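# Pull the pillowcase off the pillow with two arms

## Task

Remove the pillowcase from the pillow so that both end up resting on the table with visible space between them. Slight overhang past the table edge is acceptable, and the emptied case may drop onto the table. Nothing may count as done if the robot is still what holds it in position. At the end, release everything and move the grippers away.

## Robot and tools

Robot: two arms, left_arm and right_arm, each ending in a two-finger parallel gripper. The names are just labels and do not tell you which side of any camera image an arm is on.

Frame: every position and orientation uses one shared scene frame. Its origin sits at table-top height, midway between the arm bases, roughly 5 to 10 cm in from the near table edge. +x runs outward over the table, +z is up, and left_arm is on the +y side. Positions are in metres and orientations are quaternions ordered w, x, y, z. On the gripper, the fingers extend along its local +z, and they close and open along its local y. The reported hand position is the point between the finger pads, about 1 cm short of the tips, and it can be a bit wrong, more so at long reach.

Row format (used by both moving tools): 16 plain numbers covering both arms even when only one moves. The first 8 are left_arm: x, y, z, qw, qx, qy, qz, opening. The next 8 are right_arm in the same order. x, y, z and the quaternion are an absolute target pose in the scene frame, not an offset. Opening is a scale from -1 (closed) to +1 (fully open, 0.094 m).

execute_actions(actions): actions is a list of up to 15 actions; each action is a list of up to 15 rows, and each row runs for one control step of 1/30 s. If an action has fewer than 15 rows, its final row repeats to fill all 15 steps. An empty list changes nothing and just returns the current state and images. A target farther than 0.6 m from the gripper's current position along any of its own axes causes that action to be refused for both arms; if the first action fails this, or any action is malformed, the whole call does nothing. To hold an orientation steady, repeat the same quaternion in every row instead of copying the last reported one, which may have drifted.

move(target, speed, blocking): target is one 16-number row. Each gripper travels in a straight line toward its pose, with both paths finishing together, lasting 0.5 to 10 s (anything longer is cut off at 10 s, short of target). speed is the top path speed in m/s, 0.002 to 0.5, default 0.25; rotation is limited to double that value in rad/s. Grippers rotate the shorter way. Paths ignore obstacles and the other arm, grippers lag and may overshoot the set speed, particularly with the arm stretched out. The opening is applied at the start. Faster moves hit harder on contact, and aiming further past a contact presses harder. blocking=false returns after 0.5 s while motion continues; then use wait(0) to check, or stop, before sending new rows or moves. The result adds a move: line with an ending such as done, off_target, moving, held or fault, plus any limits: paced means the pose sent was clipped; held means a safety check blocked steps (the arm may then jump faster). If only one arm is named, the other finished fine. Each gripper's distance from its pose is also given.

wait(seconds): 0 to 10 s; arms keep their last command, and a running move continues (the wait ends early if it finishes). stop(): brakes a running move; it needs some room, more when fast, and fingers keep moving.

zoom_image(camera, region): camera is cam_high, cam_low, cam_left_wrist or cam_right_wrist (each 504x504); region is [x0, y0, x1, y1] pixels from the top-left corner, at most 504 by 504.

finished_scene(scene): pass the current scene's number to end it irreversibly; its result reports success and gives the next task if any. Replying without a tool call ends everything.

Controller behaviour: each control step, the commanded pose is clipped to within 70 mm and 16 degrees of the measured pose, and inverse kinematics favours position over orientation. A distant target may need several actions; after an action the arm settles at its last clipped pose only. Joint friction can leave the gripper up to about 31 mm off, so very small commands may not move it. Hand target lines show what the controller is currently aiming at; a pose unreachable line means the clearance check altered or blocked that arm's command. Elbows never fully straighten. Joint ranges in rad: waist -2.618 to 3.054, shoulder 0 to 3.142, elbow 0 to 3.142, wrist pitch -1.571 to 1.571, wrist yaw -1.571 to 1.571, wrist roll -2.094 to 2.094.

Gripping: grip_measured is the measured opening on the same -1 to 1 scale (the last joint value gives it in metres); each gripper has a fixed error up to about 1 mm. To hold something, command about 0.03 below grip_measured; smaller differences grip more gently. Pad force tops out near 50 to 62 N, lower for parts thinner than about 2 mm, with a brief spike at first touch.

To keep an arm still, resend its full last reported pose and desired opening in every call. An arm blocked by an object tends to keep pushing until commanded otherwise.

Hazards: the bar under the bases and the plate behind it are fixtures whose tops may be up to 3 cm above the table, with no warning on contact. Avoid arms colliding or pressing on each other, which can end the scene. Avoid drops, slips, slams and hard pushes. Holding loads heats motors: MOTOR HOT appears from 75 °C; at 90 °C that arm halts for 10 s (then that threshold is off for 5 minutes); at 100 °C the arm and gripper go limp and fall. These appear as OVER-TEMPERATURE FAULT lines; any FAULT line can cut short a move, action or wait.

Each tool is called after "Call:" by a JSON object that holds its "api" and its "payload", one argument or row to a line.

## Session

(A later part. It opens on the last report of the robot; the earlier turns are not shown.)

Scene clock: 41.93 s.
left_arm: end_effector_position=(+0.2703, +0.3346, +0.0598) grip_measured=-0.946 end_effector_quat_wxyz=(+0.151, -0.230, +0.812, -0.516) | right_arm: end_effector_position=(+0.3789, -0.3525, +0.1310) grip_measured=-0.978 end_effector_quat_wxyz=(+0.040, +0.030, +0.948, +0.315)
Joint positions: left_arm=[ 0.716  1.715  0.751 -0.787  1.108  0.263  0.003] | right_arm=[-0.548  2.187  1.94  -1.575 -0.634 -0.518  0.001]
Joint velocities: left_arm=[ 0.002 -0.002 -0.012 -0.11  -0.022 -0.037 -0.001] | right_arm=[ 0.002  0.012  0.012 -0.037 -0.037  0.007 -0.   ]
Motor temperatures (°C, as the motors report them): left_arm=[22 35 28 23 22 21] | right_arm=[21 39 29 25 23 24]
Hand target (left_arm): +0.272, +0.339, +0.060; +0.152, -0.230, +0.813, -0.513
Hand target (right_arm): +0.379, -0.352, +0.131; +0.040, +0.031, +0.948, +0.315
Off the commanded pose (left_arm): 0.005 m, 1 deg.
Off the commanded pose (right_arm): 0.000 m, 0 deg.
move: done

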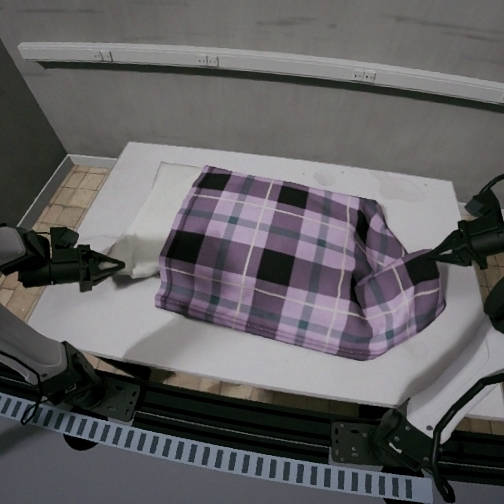

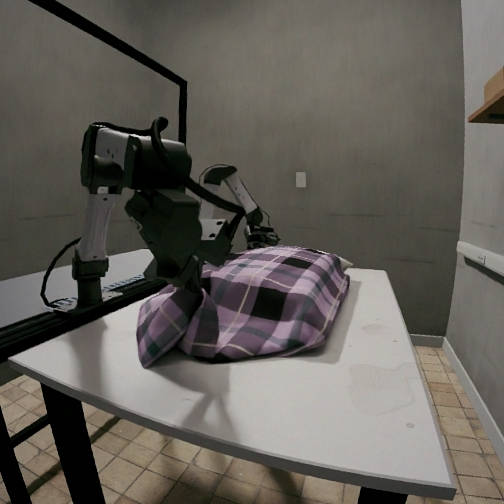

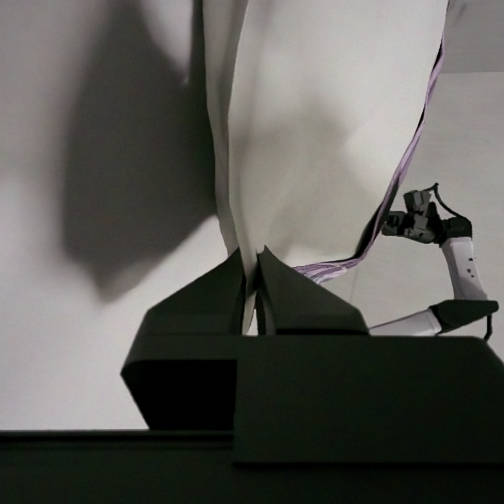

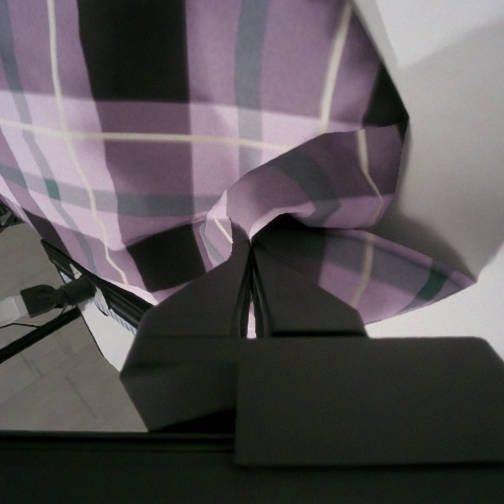

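Call:
{"api": "execute_actions", "payload": {
  "actions": []
}}

Scene clock: 42.53 s.
left_arm: end_effector_position=(+0.2699, +0.3343, +0.0599) grip_measured=-0.946 end_effector_quat_wxyz=(+0.151, -0.229, +0.812, -0.516) | right_arm: end_effector_position=(+0.3789, -0.3525, +0.1310) grip_measured=-0.978 end_effector_quat_wxyz=(+0.040, +0.030, +0.948, +0.315)
Joint positions: left_arm=[ 0.716  1.715  0.752 -0.791  1.107  0.268  0.003] | right_arm=[-0.548  2.187  1.94  -1.575 -0.634 -0.518  0.001]
Joint velocities: left_arm=[-0.002  0.002  0.002  0.037  0.051  0.007  0.   ] | right_arm=[ 0.002 -0.007  0.002  0.007 -0.095  0.007  0.001]
Motor temperatures (°C, as the motors report them): left_arm=[22 35 28 23 22 21] | right_arm=[21 39 29 25 23 24]
Hand target (left_arm): +0.272, +0.339, +0.060; +0.152, -0.230, +0.812, -0.514
Hand target (right_arm): +0.379, -0.352, +0.131; +0.040, +0.031, +0.948, +0.315
Off the commanded pose (left_arm): 0.006 m, 1 deg.
Off the commanded pose (right_arm): 0.000 m, 0 deg.

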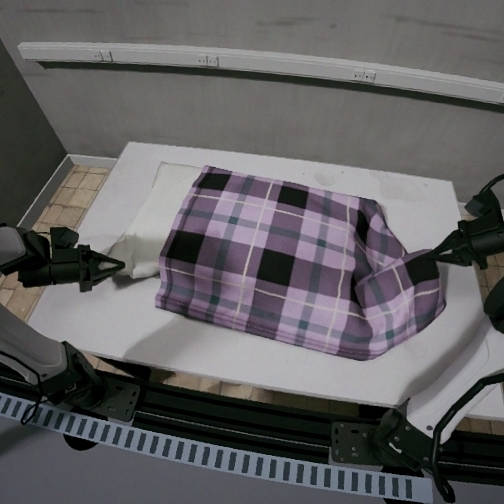

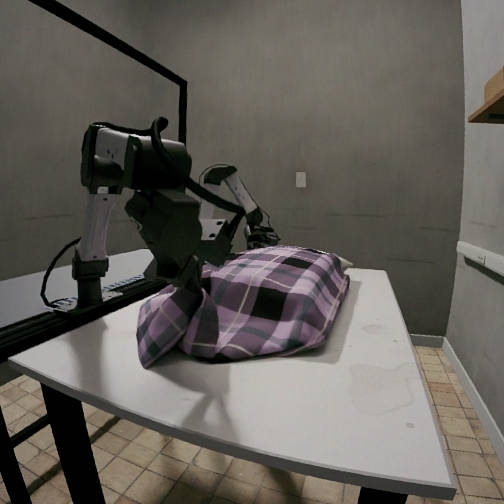

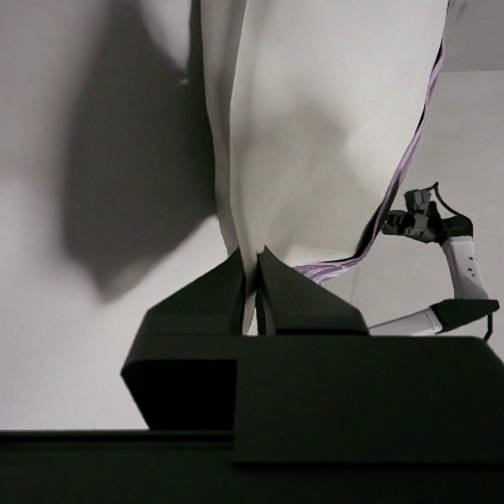

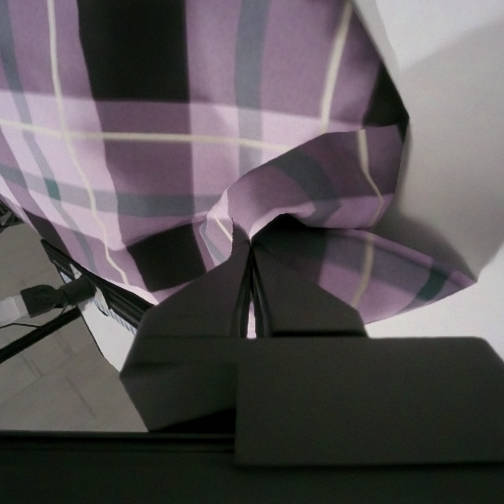

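Call:
{"api": "move", "payload": {
  "target": [0.29,0.44,0.07,0.149,-0.229,0.815,-0.511,-1,0.37,-0.36,0.30,0.2,0.15,0.91,0.33,-1],
  "speed": 0.13
}}

Scene clock: 44.73 s.
left_arm: end_effector_position=(+0.2893, +0.4326, +0.0675) grip_measured=-0.946 end_effector_quat_wxyz=(+0.142, -0.230, +0.814, -0.514) | right_arm: end_effector_position=(+0.3696, -0.3537, +0.2867) grip_measured=-0.978 end_effector_quat_wxyz=(+0.210, +0.155, +0.910, +0.322)
Joint positions: left_arm=[ 0.918  2.056  1.251 -1.308  1.02   0.663  0.003] | right_arm=[-0.639  1.848  2.015 -1.576 -0.806 -0.176  0.001]
Joint velocities: left_arm=[-0.002 -0.007  0.002 -0.022 -0.051  0.081 -0.002] | right_arm=[-0.007 -0.012 -0.002 -0.037  0.022  0.139  0.   ]
Motor temperatures (°C, as the motors report them): left_arm=[22 34 29 23 22 21] | right_arm=[21 40 29 25 23 24]
Hand target (left_arm): +0.292, +0.440, +0.069; +0.151, -0.229, +0.814, -0.512
Hand target (right_arm): +0.368, -0.358, +0.299; +0.229, +0.160, +0.905, +0.320
Off the commanded pose (left_arm): 0.008 m, 1 deg.
Off the commanded pose (right_arm): 0.015 m, 2 deg.
joint sent to its limit (right arm) — the command would take joint 4 (wrist pitch) past its lower limit, so that joint was sent only as far as its limit.
move: off_target (right_arm)

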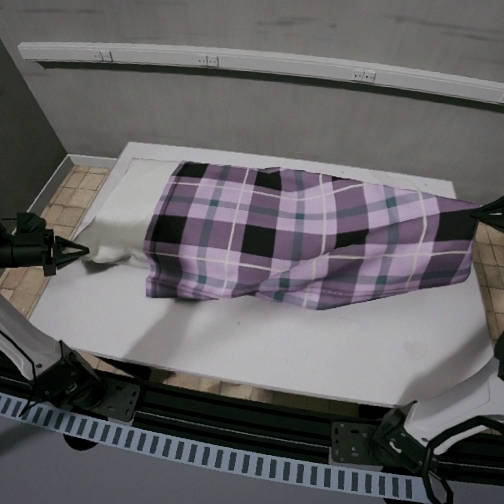

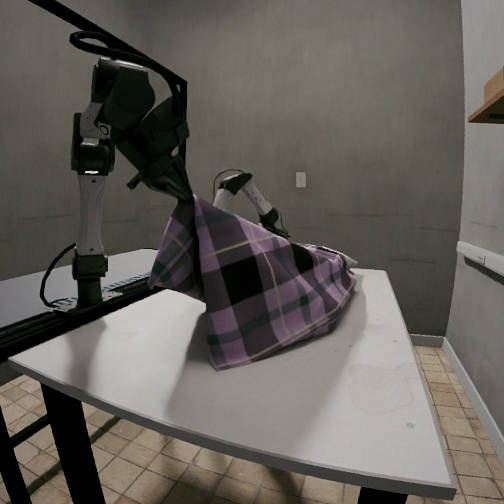

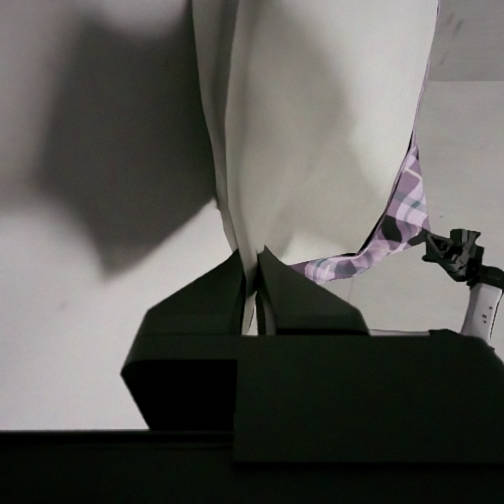

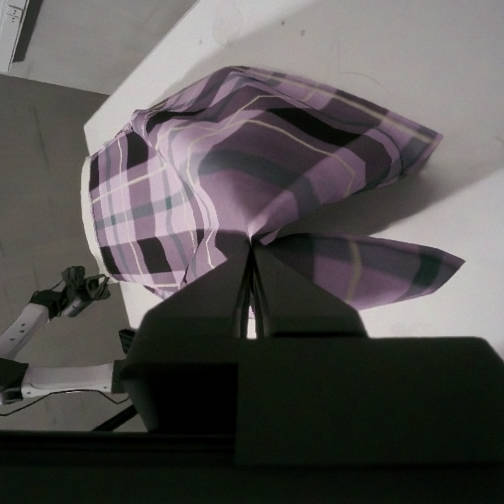

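Call:
{"api": "move", "payload": {
  "target": [0.30,0.52,0.08,0.149,-0.229,0.815,-0.511,-1,0.33,-0.50,0.45,0.42,0.29,0.78,0.36,-1],
  "speed": 0.13
}}

Scene clock: 47.60 s.
left_arm: end_effector_position=(+0.2991, +0.5134, +0.0751) grip_measured=-0.946 end_effector_quat_wxyz=(+0.156, -0.235, +0.824, -0.492) | right_arm: end_effector_position=(+0.3316, -0.4947, +0.4444) grip_measured=-0.978 end_effector_quat_wxyz=(+0.453, +0.300, +0.766, +0.344)
Joint positions: left_arm=[ 1.031  2.254  1.645 -1.55   0.952  0.77   0.003] | right_arm=[-1.087  1.97   2.589 -1.575 -1.149  0.136  0.001]
Joint velocities: left_arm=[ 0.017  0.017  0.002 -0.007 -0.051 -0.066 -0.001] | right_arm=[ 0.017 -0.022 -0.002 -0.051 -0.007  0.007 -0.   ]
Motor temperatures (°C, as the motors report them): left_arm=[22 35 29 23 22 21] | right_arm=[21 40 30 25 23 24]
Hand target (left_arm): +0.301, +0.520, +0.078; +0.165, -0.242, +0.819, -0.493
Hand target (right_arm): +0.329, -0.497, +0.449; +0.459, +0.301, +0.759, +0.349
Off the commanded pose (left_arm): 0.008 m, 3 deg.
Off the commanded pose (right_arm): 0.008 m, 5 deg.
joint sent to its limit (left arm) — the command would take joint 4 (wrist pitch) past its lower limit, so that joint was sent only as far as its limit.
joint sent to its limit (right arm) — the command would take joint 4 (wrist pitch) past its lower limit, so that joint was sent only as far as its limit.
move: off_target (left_arm, right_arm)

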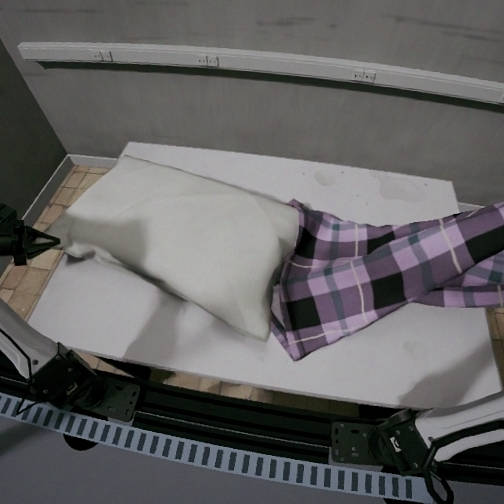

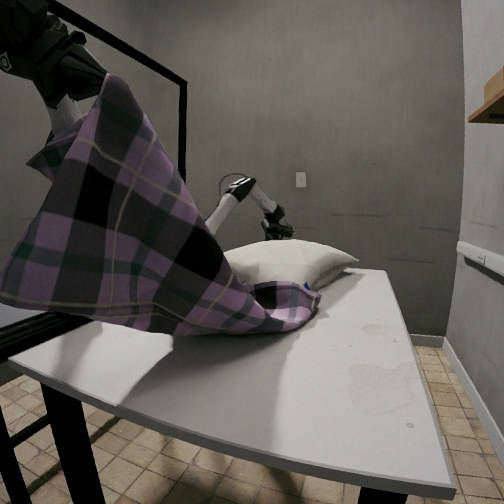

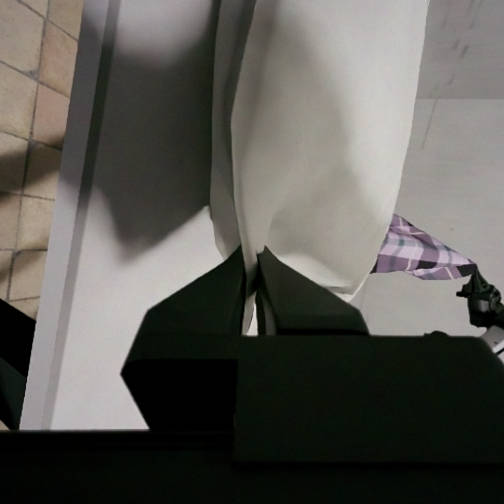

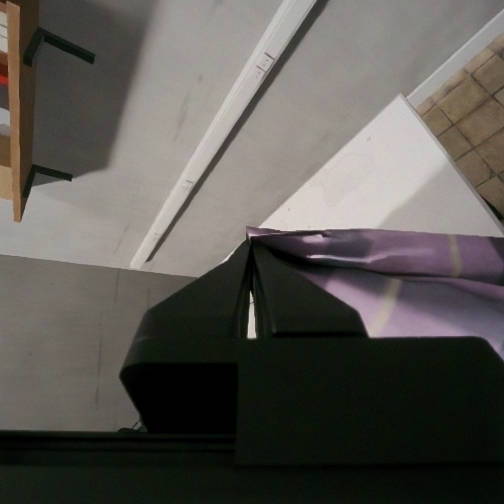

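Call:
{"api": "move", "payload": {
  "target": [0.31,0.58,0.085,0.149,-0.229,0.815,-0.511,-1,0.30,-0.58,0.52,0.5,0.33,0.72,0.33,-1],
  "speed": 0.13
}}

Scene clock: 52.03 s.
left_arm: end_effector_position=(+0.3074, +0.5731, +0.0788) grip_measured=-0.946 end_effector_quat_wxyz=(+0.188, -0.270, +0.830, -0.450) | right_arm: end_effector_position=(+0.3014, -0.5775, +0.5115) grip_measured=-0.978 end_effector_quat_wxyz=(+0.555, +0.350, +0.676, +0.336)
Joint positions: left_arm=[ 1.096  2.335  1.869 -1.557  0.935  0.683  0.003] | right_arm=[-1.27   2.098  2.85  -1.227 -1.254  0.593  0.001]
Joint velocities: left_arm=[-0.002 -0.007  0.002  0.051 -0.066  0.007  0.001] | right_arm=[-0.007  0.007  0.007  0.051 -0.007  0.007 -0.001]
Motor temperatures (°C, as the motors report them): left_arm=[22 36 29 23 22 21] | right_arm=[21 39 30 25 23 24]
Hand target (left_arm): +0.310, +0.580, +0.084; +0.202, -0.274, +0.825, -0.451
Hand target (right_arm): +0.300, -0.578, +0.519; +0.566, +0.335, +0.676, +0.333
Off the commanded pose (left_arm): 0.010 m, 10 deg.
Off the commanded pose (right_arm): 0.009 m, 8 deg.
elbow stopped short (right arm): the move would have taken joint 3 (elbow) straighter than the controller allows; a more bent joint 3 avoids this.
joint sent to its limit (left arm) — the command would take joint 4 (wrist pitch) past its lower limit, so that joint was sent only as far as its limit.
move: off_target (left_arm, right_arm)

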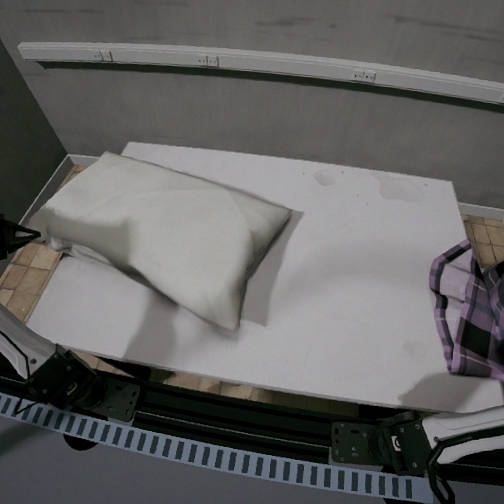

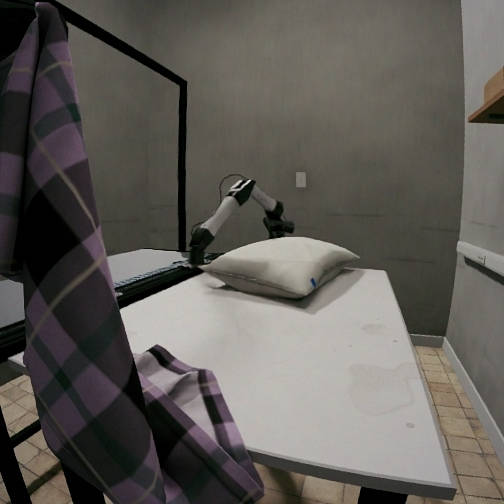

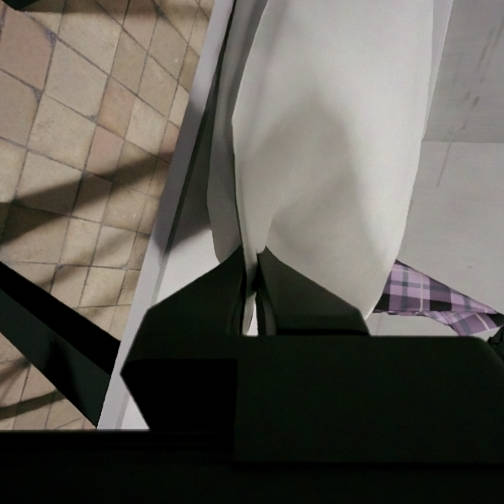

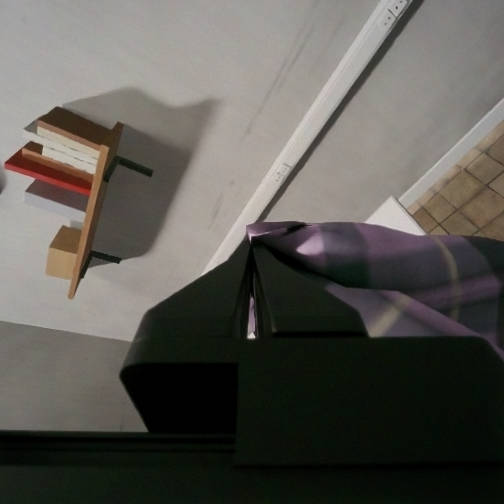

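Call:
{"api": "move", "payload": {
  "target": [0.31,0.58,0.085,0.19,-0.27,0.83,-0.45,0.4,0.37,-0.33,0.40,0.3,0.22,0.86,0.34,-1],
  "speed": 0.25
}}

Call:
{"api": "move", "payload": {
  "target": [0.27,0.61,0.16,0.25,-0.29,0.82,-0.42,0.4,0.38,-0.35,0.12,0.03,0.02,0.95,0.31,-1],
  "speed": 0.25
}}

Scene clock: 54.17 s.
left_arm: end_effector_position=(+0.3075, +0.5734, +0.0785) grip_measured=+0.397 end_effector_quat_wxyz=(+0.185, -0.275, +0.829, -0.450) | right_arm: end_effector_position=(+0.3750, -0.3375, +0.3949) grip_measured=-0.978 end_effector_quat_wxyz=(+0.304, +0.221, +0.860, +0.344)
Joint positions: left_arm=[ 1.096  2.335  1.869 -1.554  0.935  0.67   0.066] | right_arm=[-0.624  1.797  2.321 -1.574 -0.875  0.189  0.001]
Joint velocities: left_arm=[ 0.002  0.002  0.007 -0.022 -0.007  0.051 -0.   ] | right_arm=[-0.017 -0.002  0.012 -0.007  0.007  0.081  0.   ]
Motor temperatures (°C, as the motors report them): left_arm=[22 37 30 23 22 21] | right_arm=[21 39 30 26 23 24]
Hand target (left_arm): +0.310, +0.580, +0.085; +0.195, -0.274, +0.830, -0.444
Hand target (right_arm): +0.369, -0.332, +0.400; +0.306, +0.221, +0.859, +0.347
Off the commanded pose (left_arm): 0.010 m, 1 deg.
Off the commanded pose (right_arm): 0.010 m, 1 deg.
joint sent to its limit (left arm) — the command would take joint 4 (wrist pitch) past its lower limit, so that joint was sent only as far as its limit.
joint sent to its limit (right arm) — the command would take joint 4 (wrist pitch) past its lower limit, so that joint was sent only as far as its limit.
move: done

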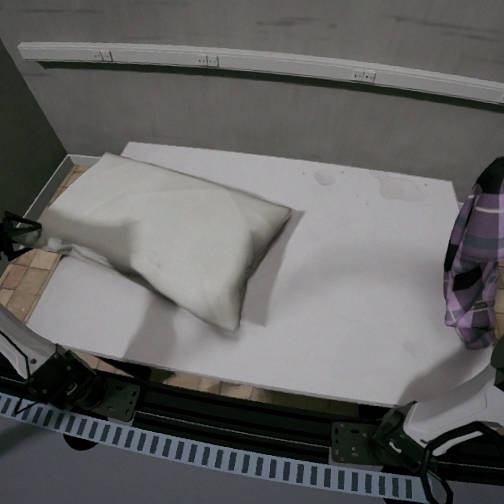

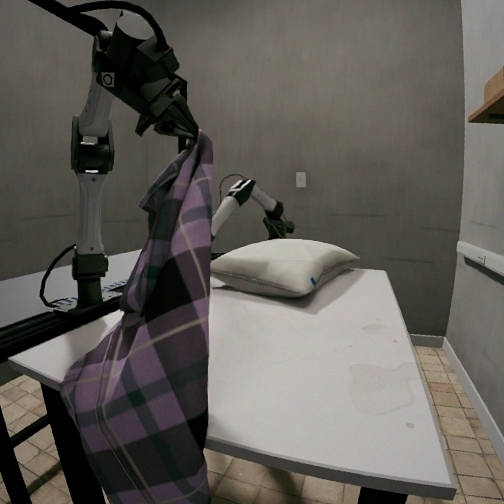

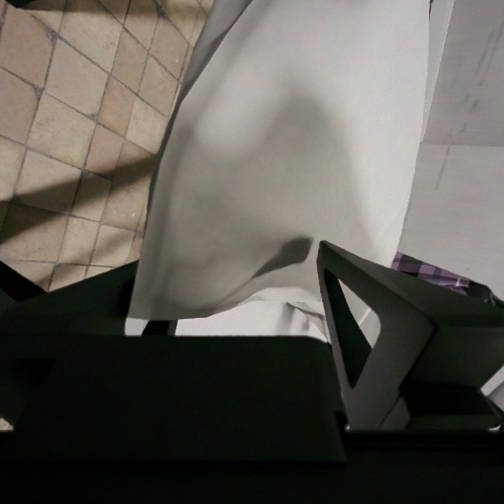

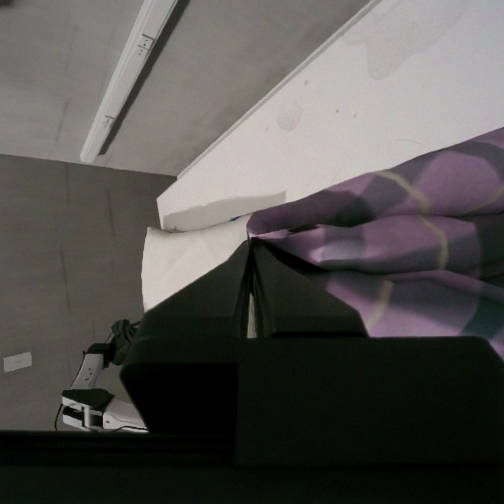

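Scene clock: 56.13 s.
left_arm: end_effector_position=(+0.2742, +0.6147, +0.1539) grip_measured=+0.397 end_effector_quat_wxyz=(+0.281, -0.310, +0.824, -0.382) | right_arm: end_effector_position=(+0.3826, -0.3542, +0.1182) grip_measured=-0.978 end_effector_quat_wxyz=(+0.029, +0.029, +0.948, +0.315)
Joint positions: left_arm=[ 1.237  2.133  1.869 -1.553  0.971  0.631  0.066] | right_arm=[-0.543  2.229  1.957 -1.569 -0.623 -0.519  0.001]
Joint velocities: left_arm=[-0.012 -0.007 -0.022  0.007 -0.007 -0.022 -0.   ] | right_arm=[-0.012  0.012 -0.017  0.007 -0.022  0.022 -0.001]
Motor temperatures (°C, as the motors report them): left_arm=[22 38 30 23 22 21] | right_arm=[21 40 30 26 23 24]
Hand target (left_arm): +0.271, +0.612, +0.160; +0.284, -0.316, +0.819, -0.385
Hand target (right_arm): +0.383, -0.352, +0.121; +0.031, +0.021, +0.949, +0.313
Off the commanded pose (left_arm): 0.009 m, 6 deg.
Off the commanded pose (right_arm): 0.005 m, 1 deg.
joint sent to its limit (left arm) — the command would take joint 4 (wrist pitch) past its lower limit, so that joint was sent only as far as its limit.
move: off_target (left_arm)

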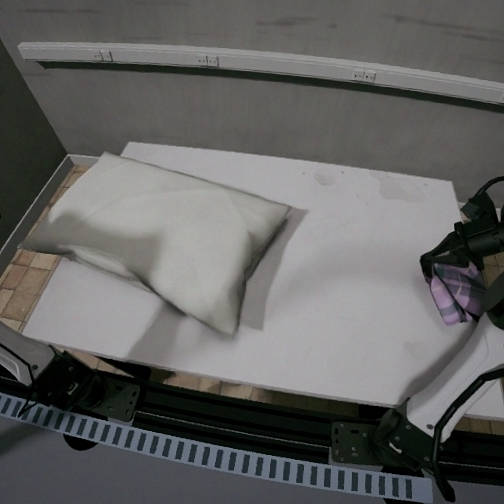

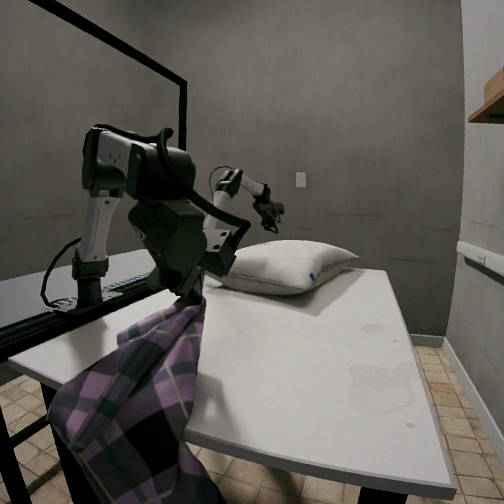

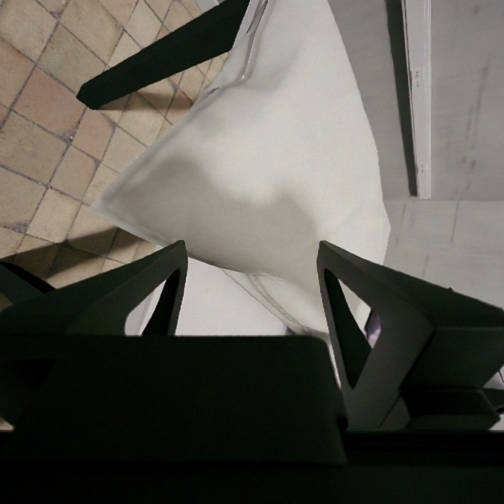

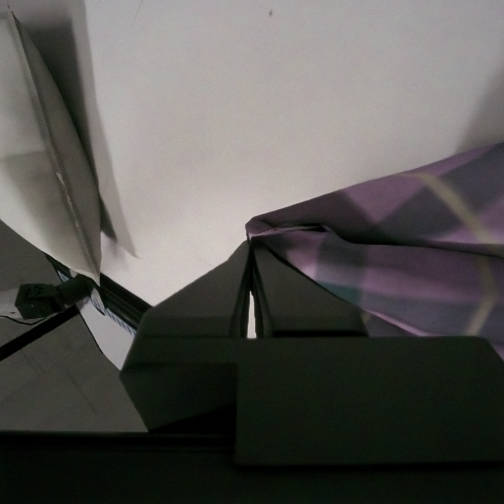

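Call:
{"api": "move", "payload": {
  "target": [0.24,0.52,0.26,0.271,-0.306,0.817,-0.406,0.4,0.40,-0.14,0.44,0.25,0.18,0.89,0.33,-1],
  "speed": 0.2
}}

Scene clock: 59.70 s.
left_arm: end_effector_position=(+0.2441, +0.5272, +0.2598) grip_measured=+0.397 end_effector_quat_wxyz=(+0.328, -0.341, +0.811, -0.343) | right_arm: end_effector_position=(+0.3970, -0.1424, +0.4334) grip_measured=-0.978 end_effector_quat_wxyz=(+0.269, +0.181, +0.882, +0.342)
Joint positions: left_arm=[ 1.237  1.6    1.582 -1.553  1.002  0.424  0.066] | right_arm=[ 0.033  1.922  2.751 -1.573 -0.488  0.715  0.001]
Joint velocities: left_arm=[-0.007 -0.012 -0.022  0.037  0.081 -0.022 -0.001] | right_arm=[-0.012 -0.002 -0.007  0.022  0.037 -0.007 -0.   ]
Motor temperatures (°C, as the motors report them): left_arm=[22 38 30 23 22 21] | right_arm=[21 40 30 26 23 24]
Hand target (left_arm): +0.241, +0.522, +0.261; +0.328, -0.348, +0.806, -0.349
Hand target (right_arm): +0.395, -0.140, +0.439; +0.274, +0.181, +0.879, +0.346
Off the commanded pose (left_arm): 0.008 m, 11 deg.
Off the commanded pose (right_arm): 0.008 m, 3 deg.
joint sent to its limit (left arm) — the command would take joint 4 (wrist pitch) past its lower limit, so that joint was sent only as far as its limit.
joint sent to its limit (right arm) — the command would take joint 4 (wrist pitch) past its lower limit, so that joint was sent only as far as its limit.
move: off_target (left_arm, right_arm)

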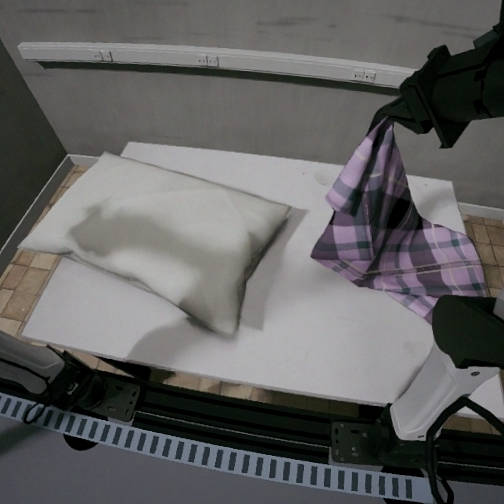

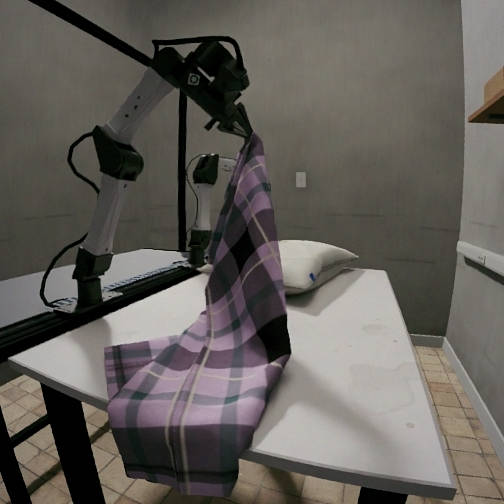

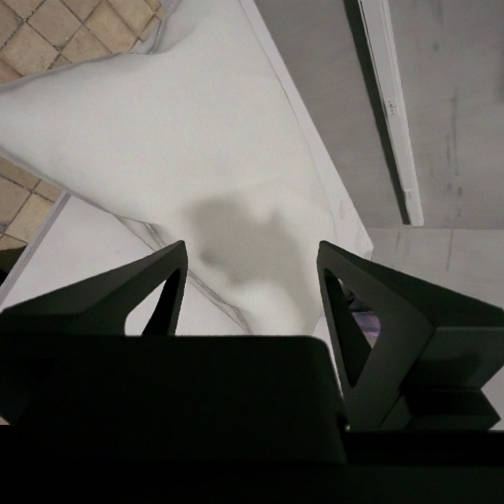

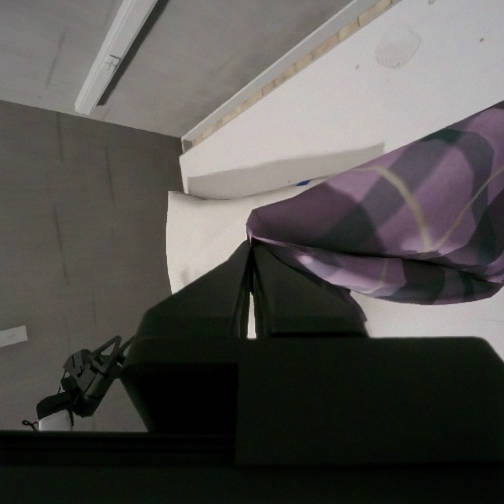

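Call:
{"api": "move", "payload": {
  "target": [0.24,0.52,0.26,0.328,-0.341,0.811,-0.343,0.4,0.42,-0.26,0.12,0.03,0.02,0.95,0.31,-1],
  "speed": 0.22
}}

Scene clock: 62.60 s.
left_arm: end_effector_position=(+0.2435, +0.5257, +0.2568) grip_measured=+0.397 end_effector_quat_wxyz=(+0.324, -0.344, +0.810, -0.348) | right_arm: end_effector_position=(+0.4229, -0.2536, +0.1146) grip_measured=-0.978 end_effector_quat_wxyz=(+0.024, +0.023, +0.948, +0.318)
Joint positions: left_arm=[ 1.237  1.6    1.569 -1.553  1.002  0.424  0.066] | right_arm=[-0.282  2.192  1.903 -1.375 -0.672 -0.217  0.001]
Joint velocities: left_arm=[-0.007 -0.002 -0.022 -0.007  0.051 -0.022 -0.002] | right_arm=[-0.002  0.002 -0.017  0.007  0.022 -0.095 -0.001]
Motor temperatures (°C, as the motors report them): left_arm=[22 38 30 23 22 21] | right_arm=[21 40 30 26 23 24]
Hand target (left_arm): +0.240, +0.520, +0.260; +0.328, -0.341, +0.811, -0.343
Hand target (right_arm): +0.424, -0.260, +0.121; +0.032, +0.021, +0.949, +0.312
Off the commanded pose (left_arm): 0.007 m, 1 deg.
Off the commanded pose (right_arm): 0.009 m, 1 deg.
move: done

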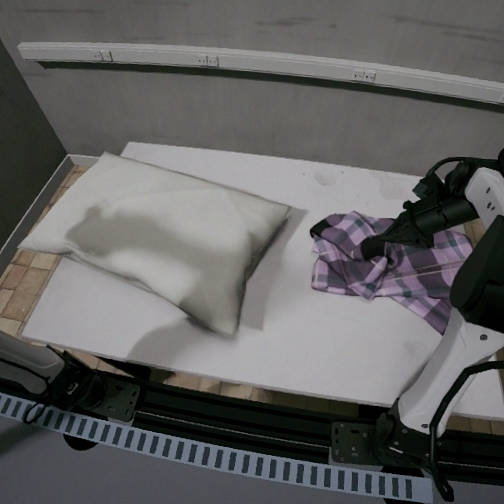

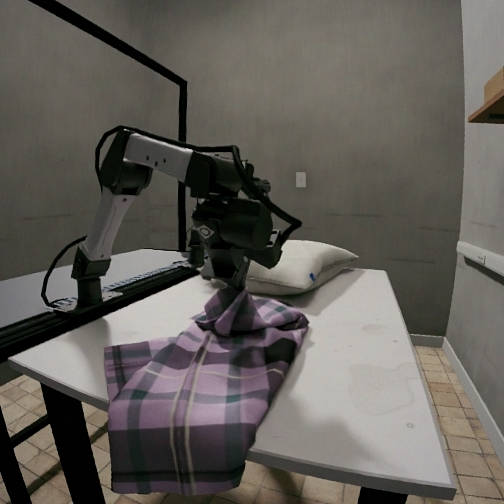

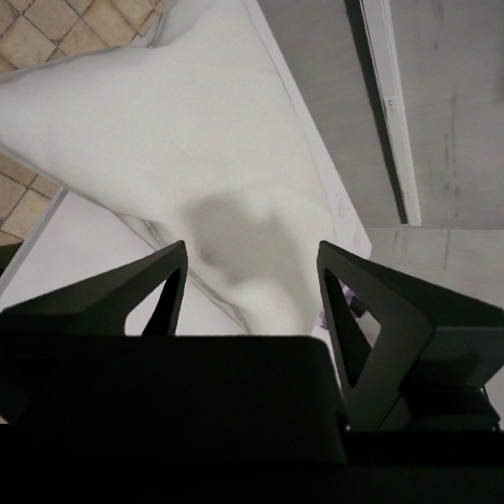

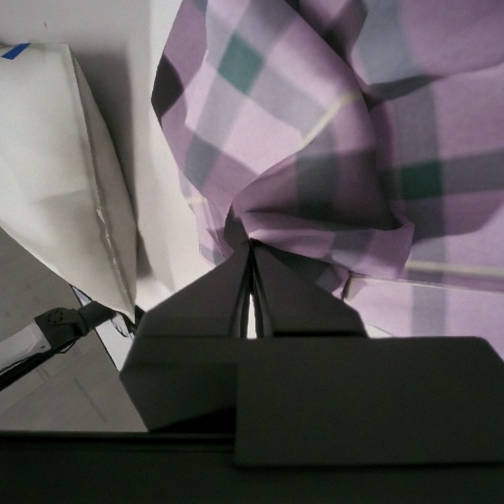

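Call:
{"api": "move", "payload": {
  "target": [0.24,0.52,0.26,0.328,-0.341,0.811,-0.343,0.4,0.38,-0.37,0.11,0.03,0.02,0.95,0.31,-1],
  "speed": 0.2
}}

Scene clock: 64.03 s.
left_arm: end_effector_position=(+0.2435, +0.5257, +0.2568) grip_measured=+0.397 end_effector_quat_wxyz=(+0.324, -0.344, +0.810, -0.348) | right_arm: end_effector_position=(+0.3804, -0.3675, +0.1093) grip_measured=-0.978 end_effector_quat_wxyz=(+0.034, +0.024, +0.949, +0.312)
Joint positions: left_arm=[ 1.237  1.6    1.569 -1.553  1.002  0.424  0.066] | right_arm=[-0.572  2.249  1.955 -1.557 -0.615 -0.562  0.001]
Joint velocities: left_arm=[ 0.002  0.002  0.002 -0.081  0.051  0.007 -0.   ] | right_arm=[-0.002  0.002  0.002 -0.051 -0.051  0.022 -0.001]
Motor temperatures (°C, as the motors report them): left_arm=[22 38 30 23 22 21] | right_arm=[21 41 30 26 23 24]
Hand target (left_arm): +0.240, +0.520, +0.260; +0.328, -0.341, +0.811, -0.343
Hand target (right_arm): +0.380, -0.370, +0.110; +0.031, +0.020, +0.951, +0.308
Off the commanded pose (left_arm): 0.007 m, 1 deg.
Off the commanded pose (right_arm): 0.003 m, 1 deg.
move: done

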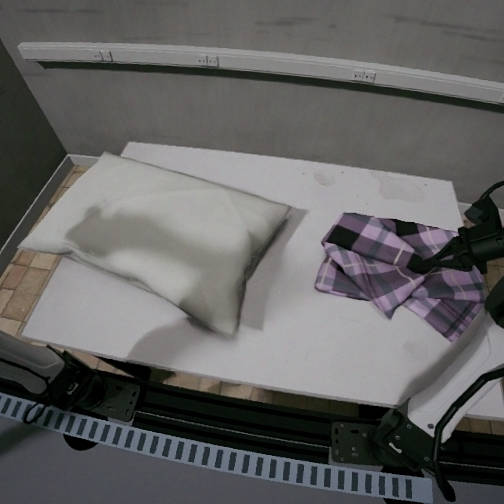

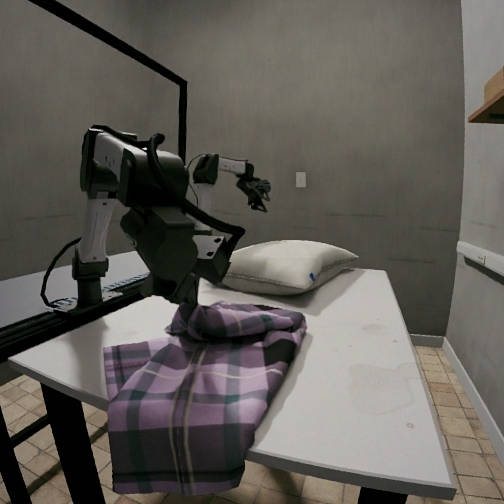

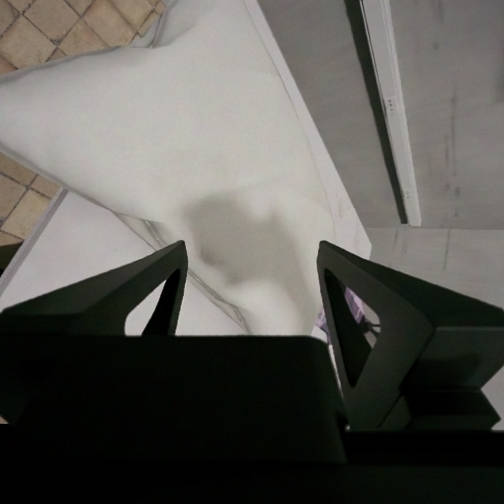

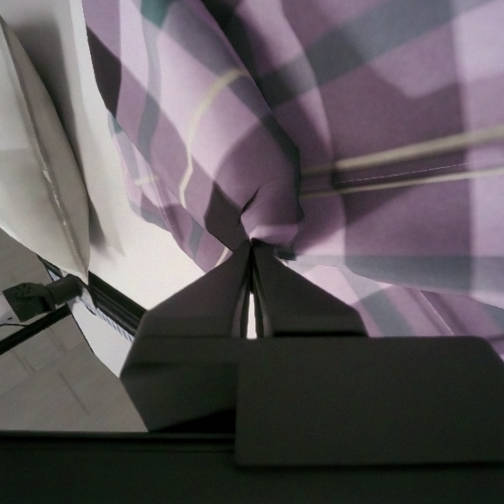

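Gap is now reasonable. Release and retreat.

Call:
{"api": "move", "payload": {
  "target": [0.24,0.52,0.26,0.328,-0.341,0.811,-0.343,0.4,0.38,-0.37,0.115,0.03,0.02,0.95,0.31,0.6],
  "speed": 0.2
}}

Call:
{"api": "move", "payload": {
  "target": [0.24,0.52,0.26,0.328,-0.341,0.811,-0.343,0.4,0.30,-0.42,0.30,0.2,0.15,0.91,0.33,0.6],
  "speed": 0.25
}}

Scene clock: 64.93 s.
left_arm: end_effector_position=(+0.2435, +0.5257, +0.2568) grip_measured=+0.397 end_effector_quat_wxyz=(+0.324, -0.344, +0.810, -0.348) | right_arm: end_effector_position=(+0.3791, -0.3667, +0.1098) grip_measured=+0.598 end_effector_quat_wxyz=(+0.031, +0.024, +0.949, +0.314)
Joint positions: left_arm=[ 1.237  1.6    1.569 -1.553  1.002  0.424  0.066] | right_arm=[-0.572  2.249  1.955 -1.564 -0.615 -0.564  0.075]
Joint velocities: left_arm=[-0.002  0.002 -0.007 -0.037 -0.022  0.022 -0.   ] | right_arm=[-0.002 -0.012 -0.002 -0.095 -0.007  0.022  0.   ]
Motor temperatures (°C, as the motors report them): left_arm=[22 38 30 23 22 21] | right_arm=[21 41 31 26 23 24]
Hand target (left_arm): +0.240, +0.520, +0.260; +0.328, -0.341, +0.811, -0.343
Hand target (right_arm): +0.380, -0.370, +0.115; +0.035, +0.022, +0.951, +0.308
Off the commanded pose (left_arm): 0.007 m, 1 deg.
Off the commanded pose (right_arm): 0.006 m, 1 deg.
joint sent to its limit (right arm) — the command would take joint 4 (wrist pitch) past its lower limit, so that joint was sent only as far as its limit.
move: done

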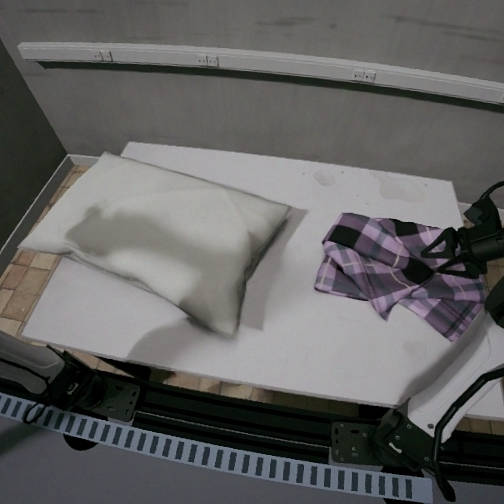

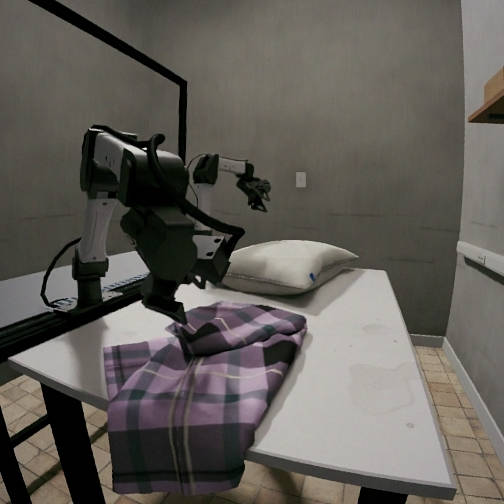

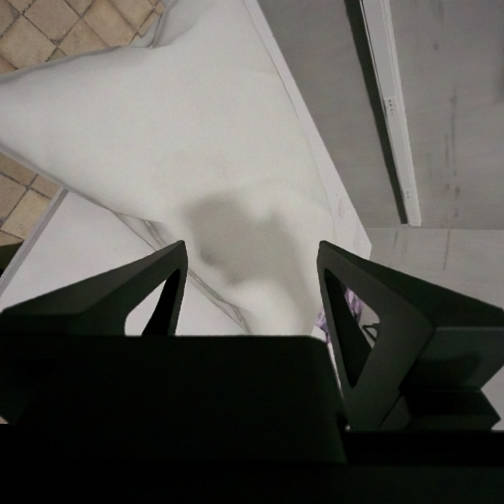

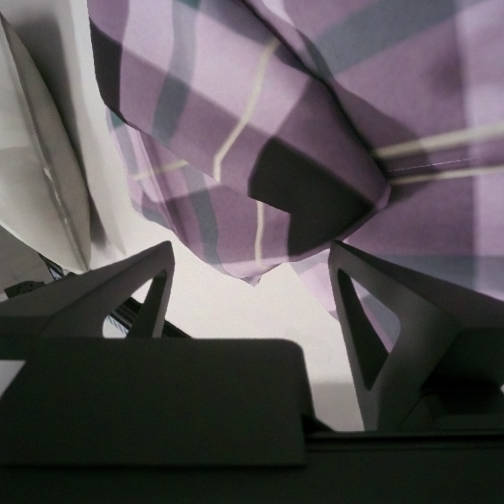

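Scene clock: 66.37 s.
left_arm: end_effector_position=(+0.2435, +0.5257, +0.2568) grip_measured=+0.397 end_effector_quat_wxyz=(+0.324, -0.344, +0.810, -0.348) | right_arm: end_effector_position=(+0.3005, -0.4179, +0.2984) grip_measured=+0.598 end_effector_quat_wxyz=(+0.293, +0.181, +0.901, +0.265)
Joint positions: left_arm=[ 1.237  1.6    1.569 -1.553  1.002  0.424  0.066] | right_arm=[-0.931  1.675  1.833 -1.572 -0.827 -0.405  0.075]
Joint velocities: left_arm=[-0.002  0.022 -0.017 -0.007 -0.037 -0.007 -0.001] | right_arm=[ 0.007  0.017  0.017  0.037 -0.051 -0.037 -0.001]
Motor temperatures (°C, as the motors report them): left_arm=[22 38 30 23 22 21] | right_arm=[21 41 31 25 23 24]
Hand target (left_arm): +0.240, +0.520, +0.260; +0.328, -0.341, +0.811, -0.343
Hand target (right_arm): +0.299, -0.418, +0.299; +0.294, +0.191, +0.896, +0.271
Off the commanded pose (left_arm): 0.007 m, 1 deg.
Off the commanded pose (right_arm): 0.003 m, 14 deg.
joint sent to its limit (right arm) — the command would take joint 4 (wrist pitch) past its lower limit, so that joint was sent only as far as its limit.
move: off_target (right_arm)

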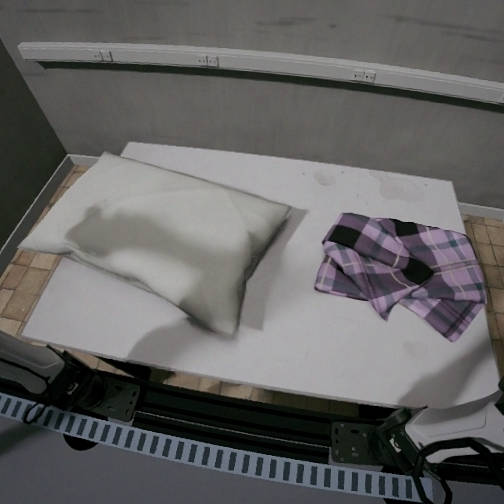

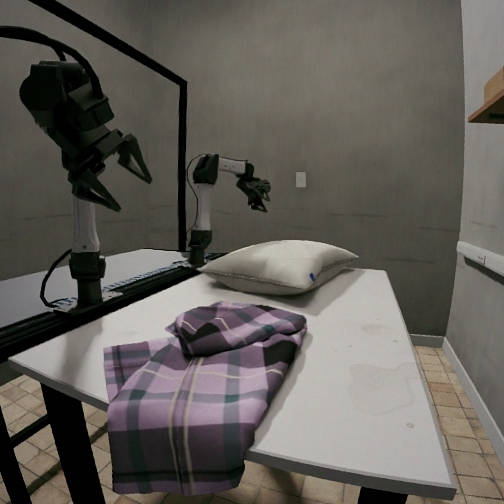

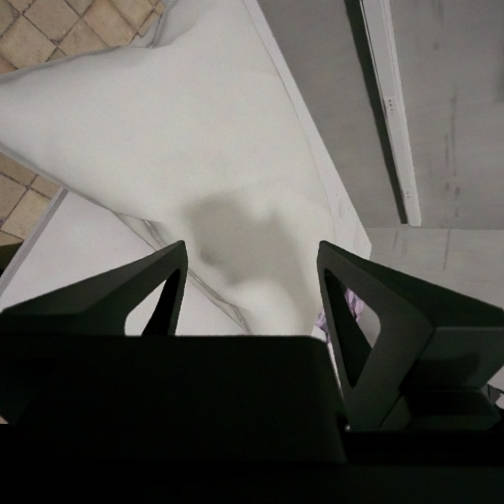

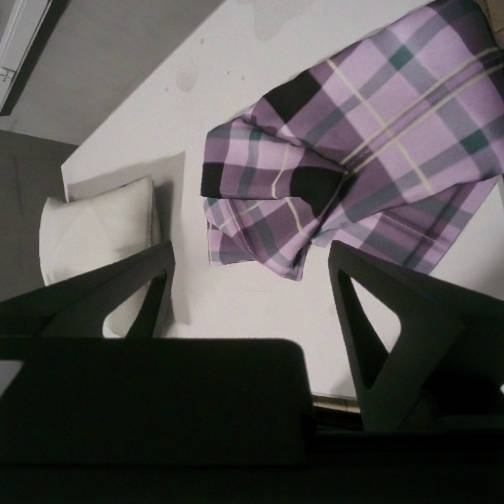

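Call:
{"api": "finished_scene", "payload": {
  "scene": 2
}}

The scene is finished: the task was done.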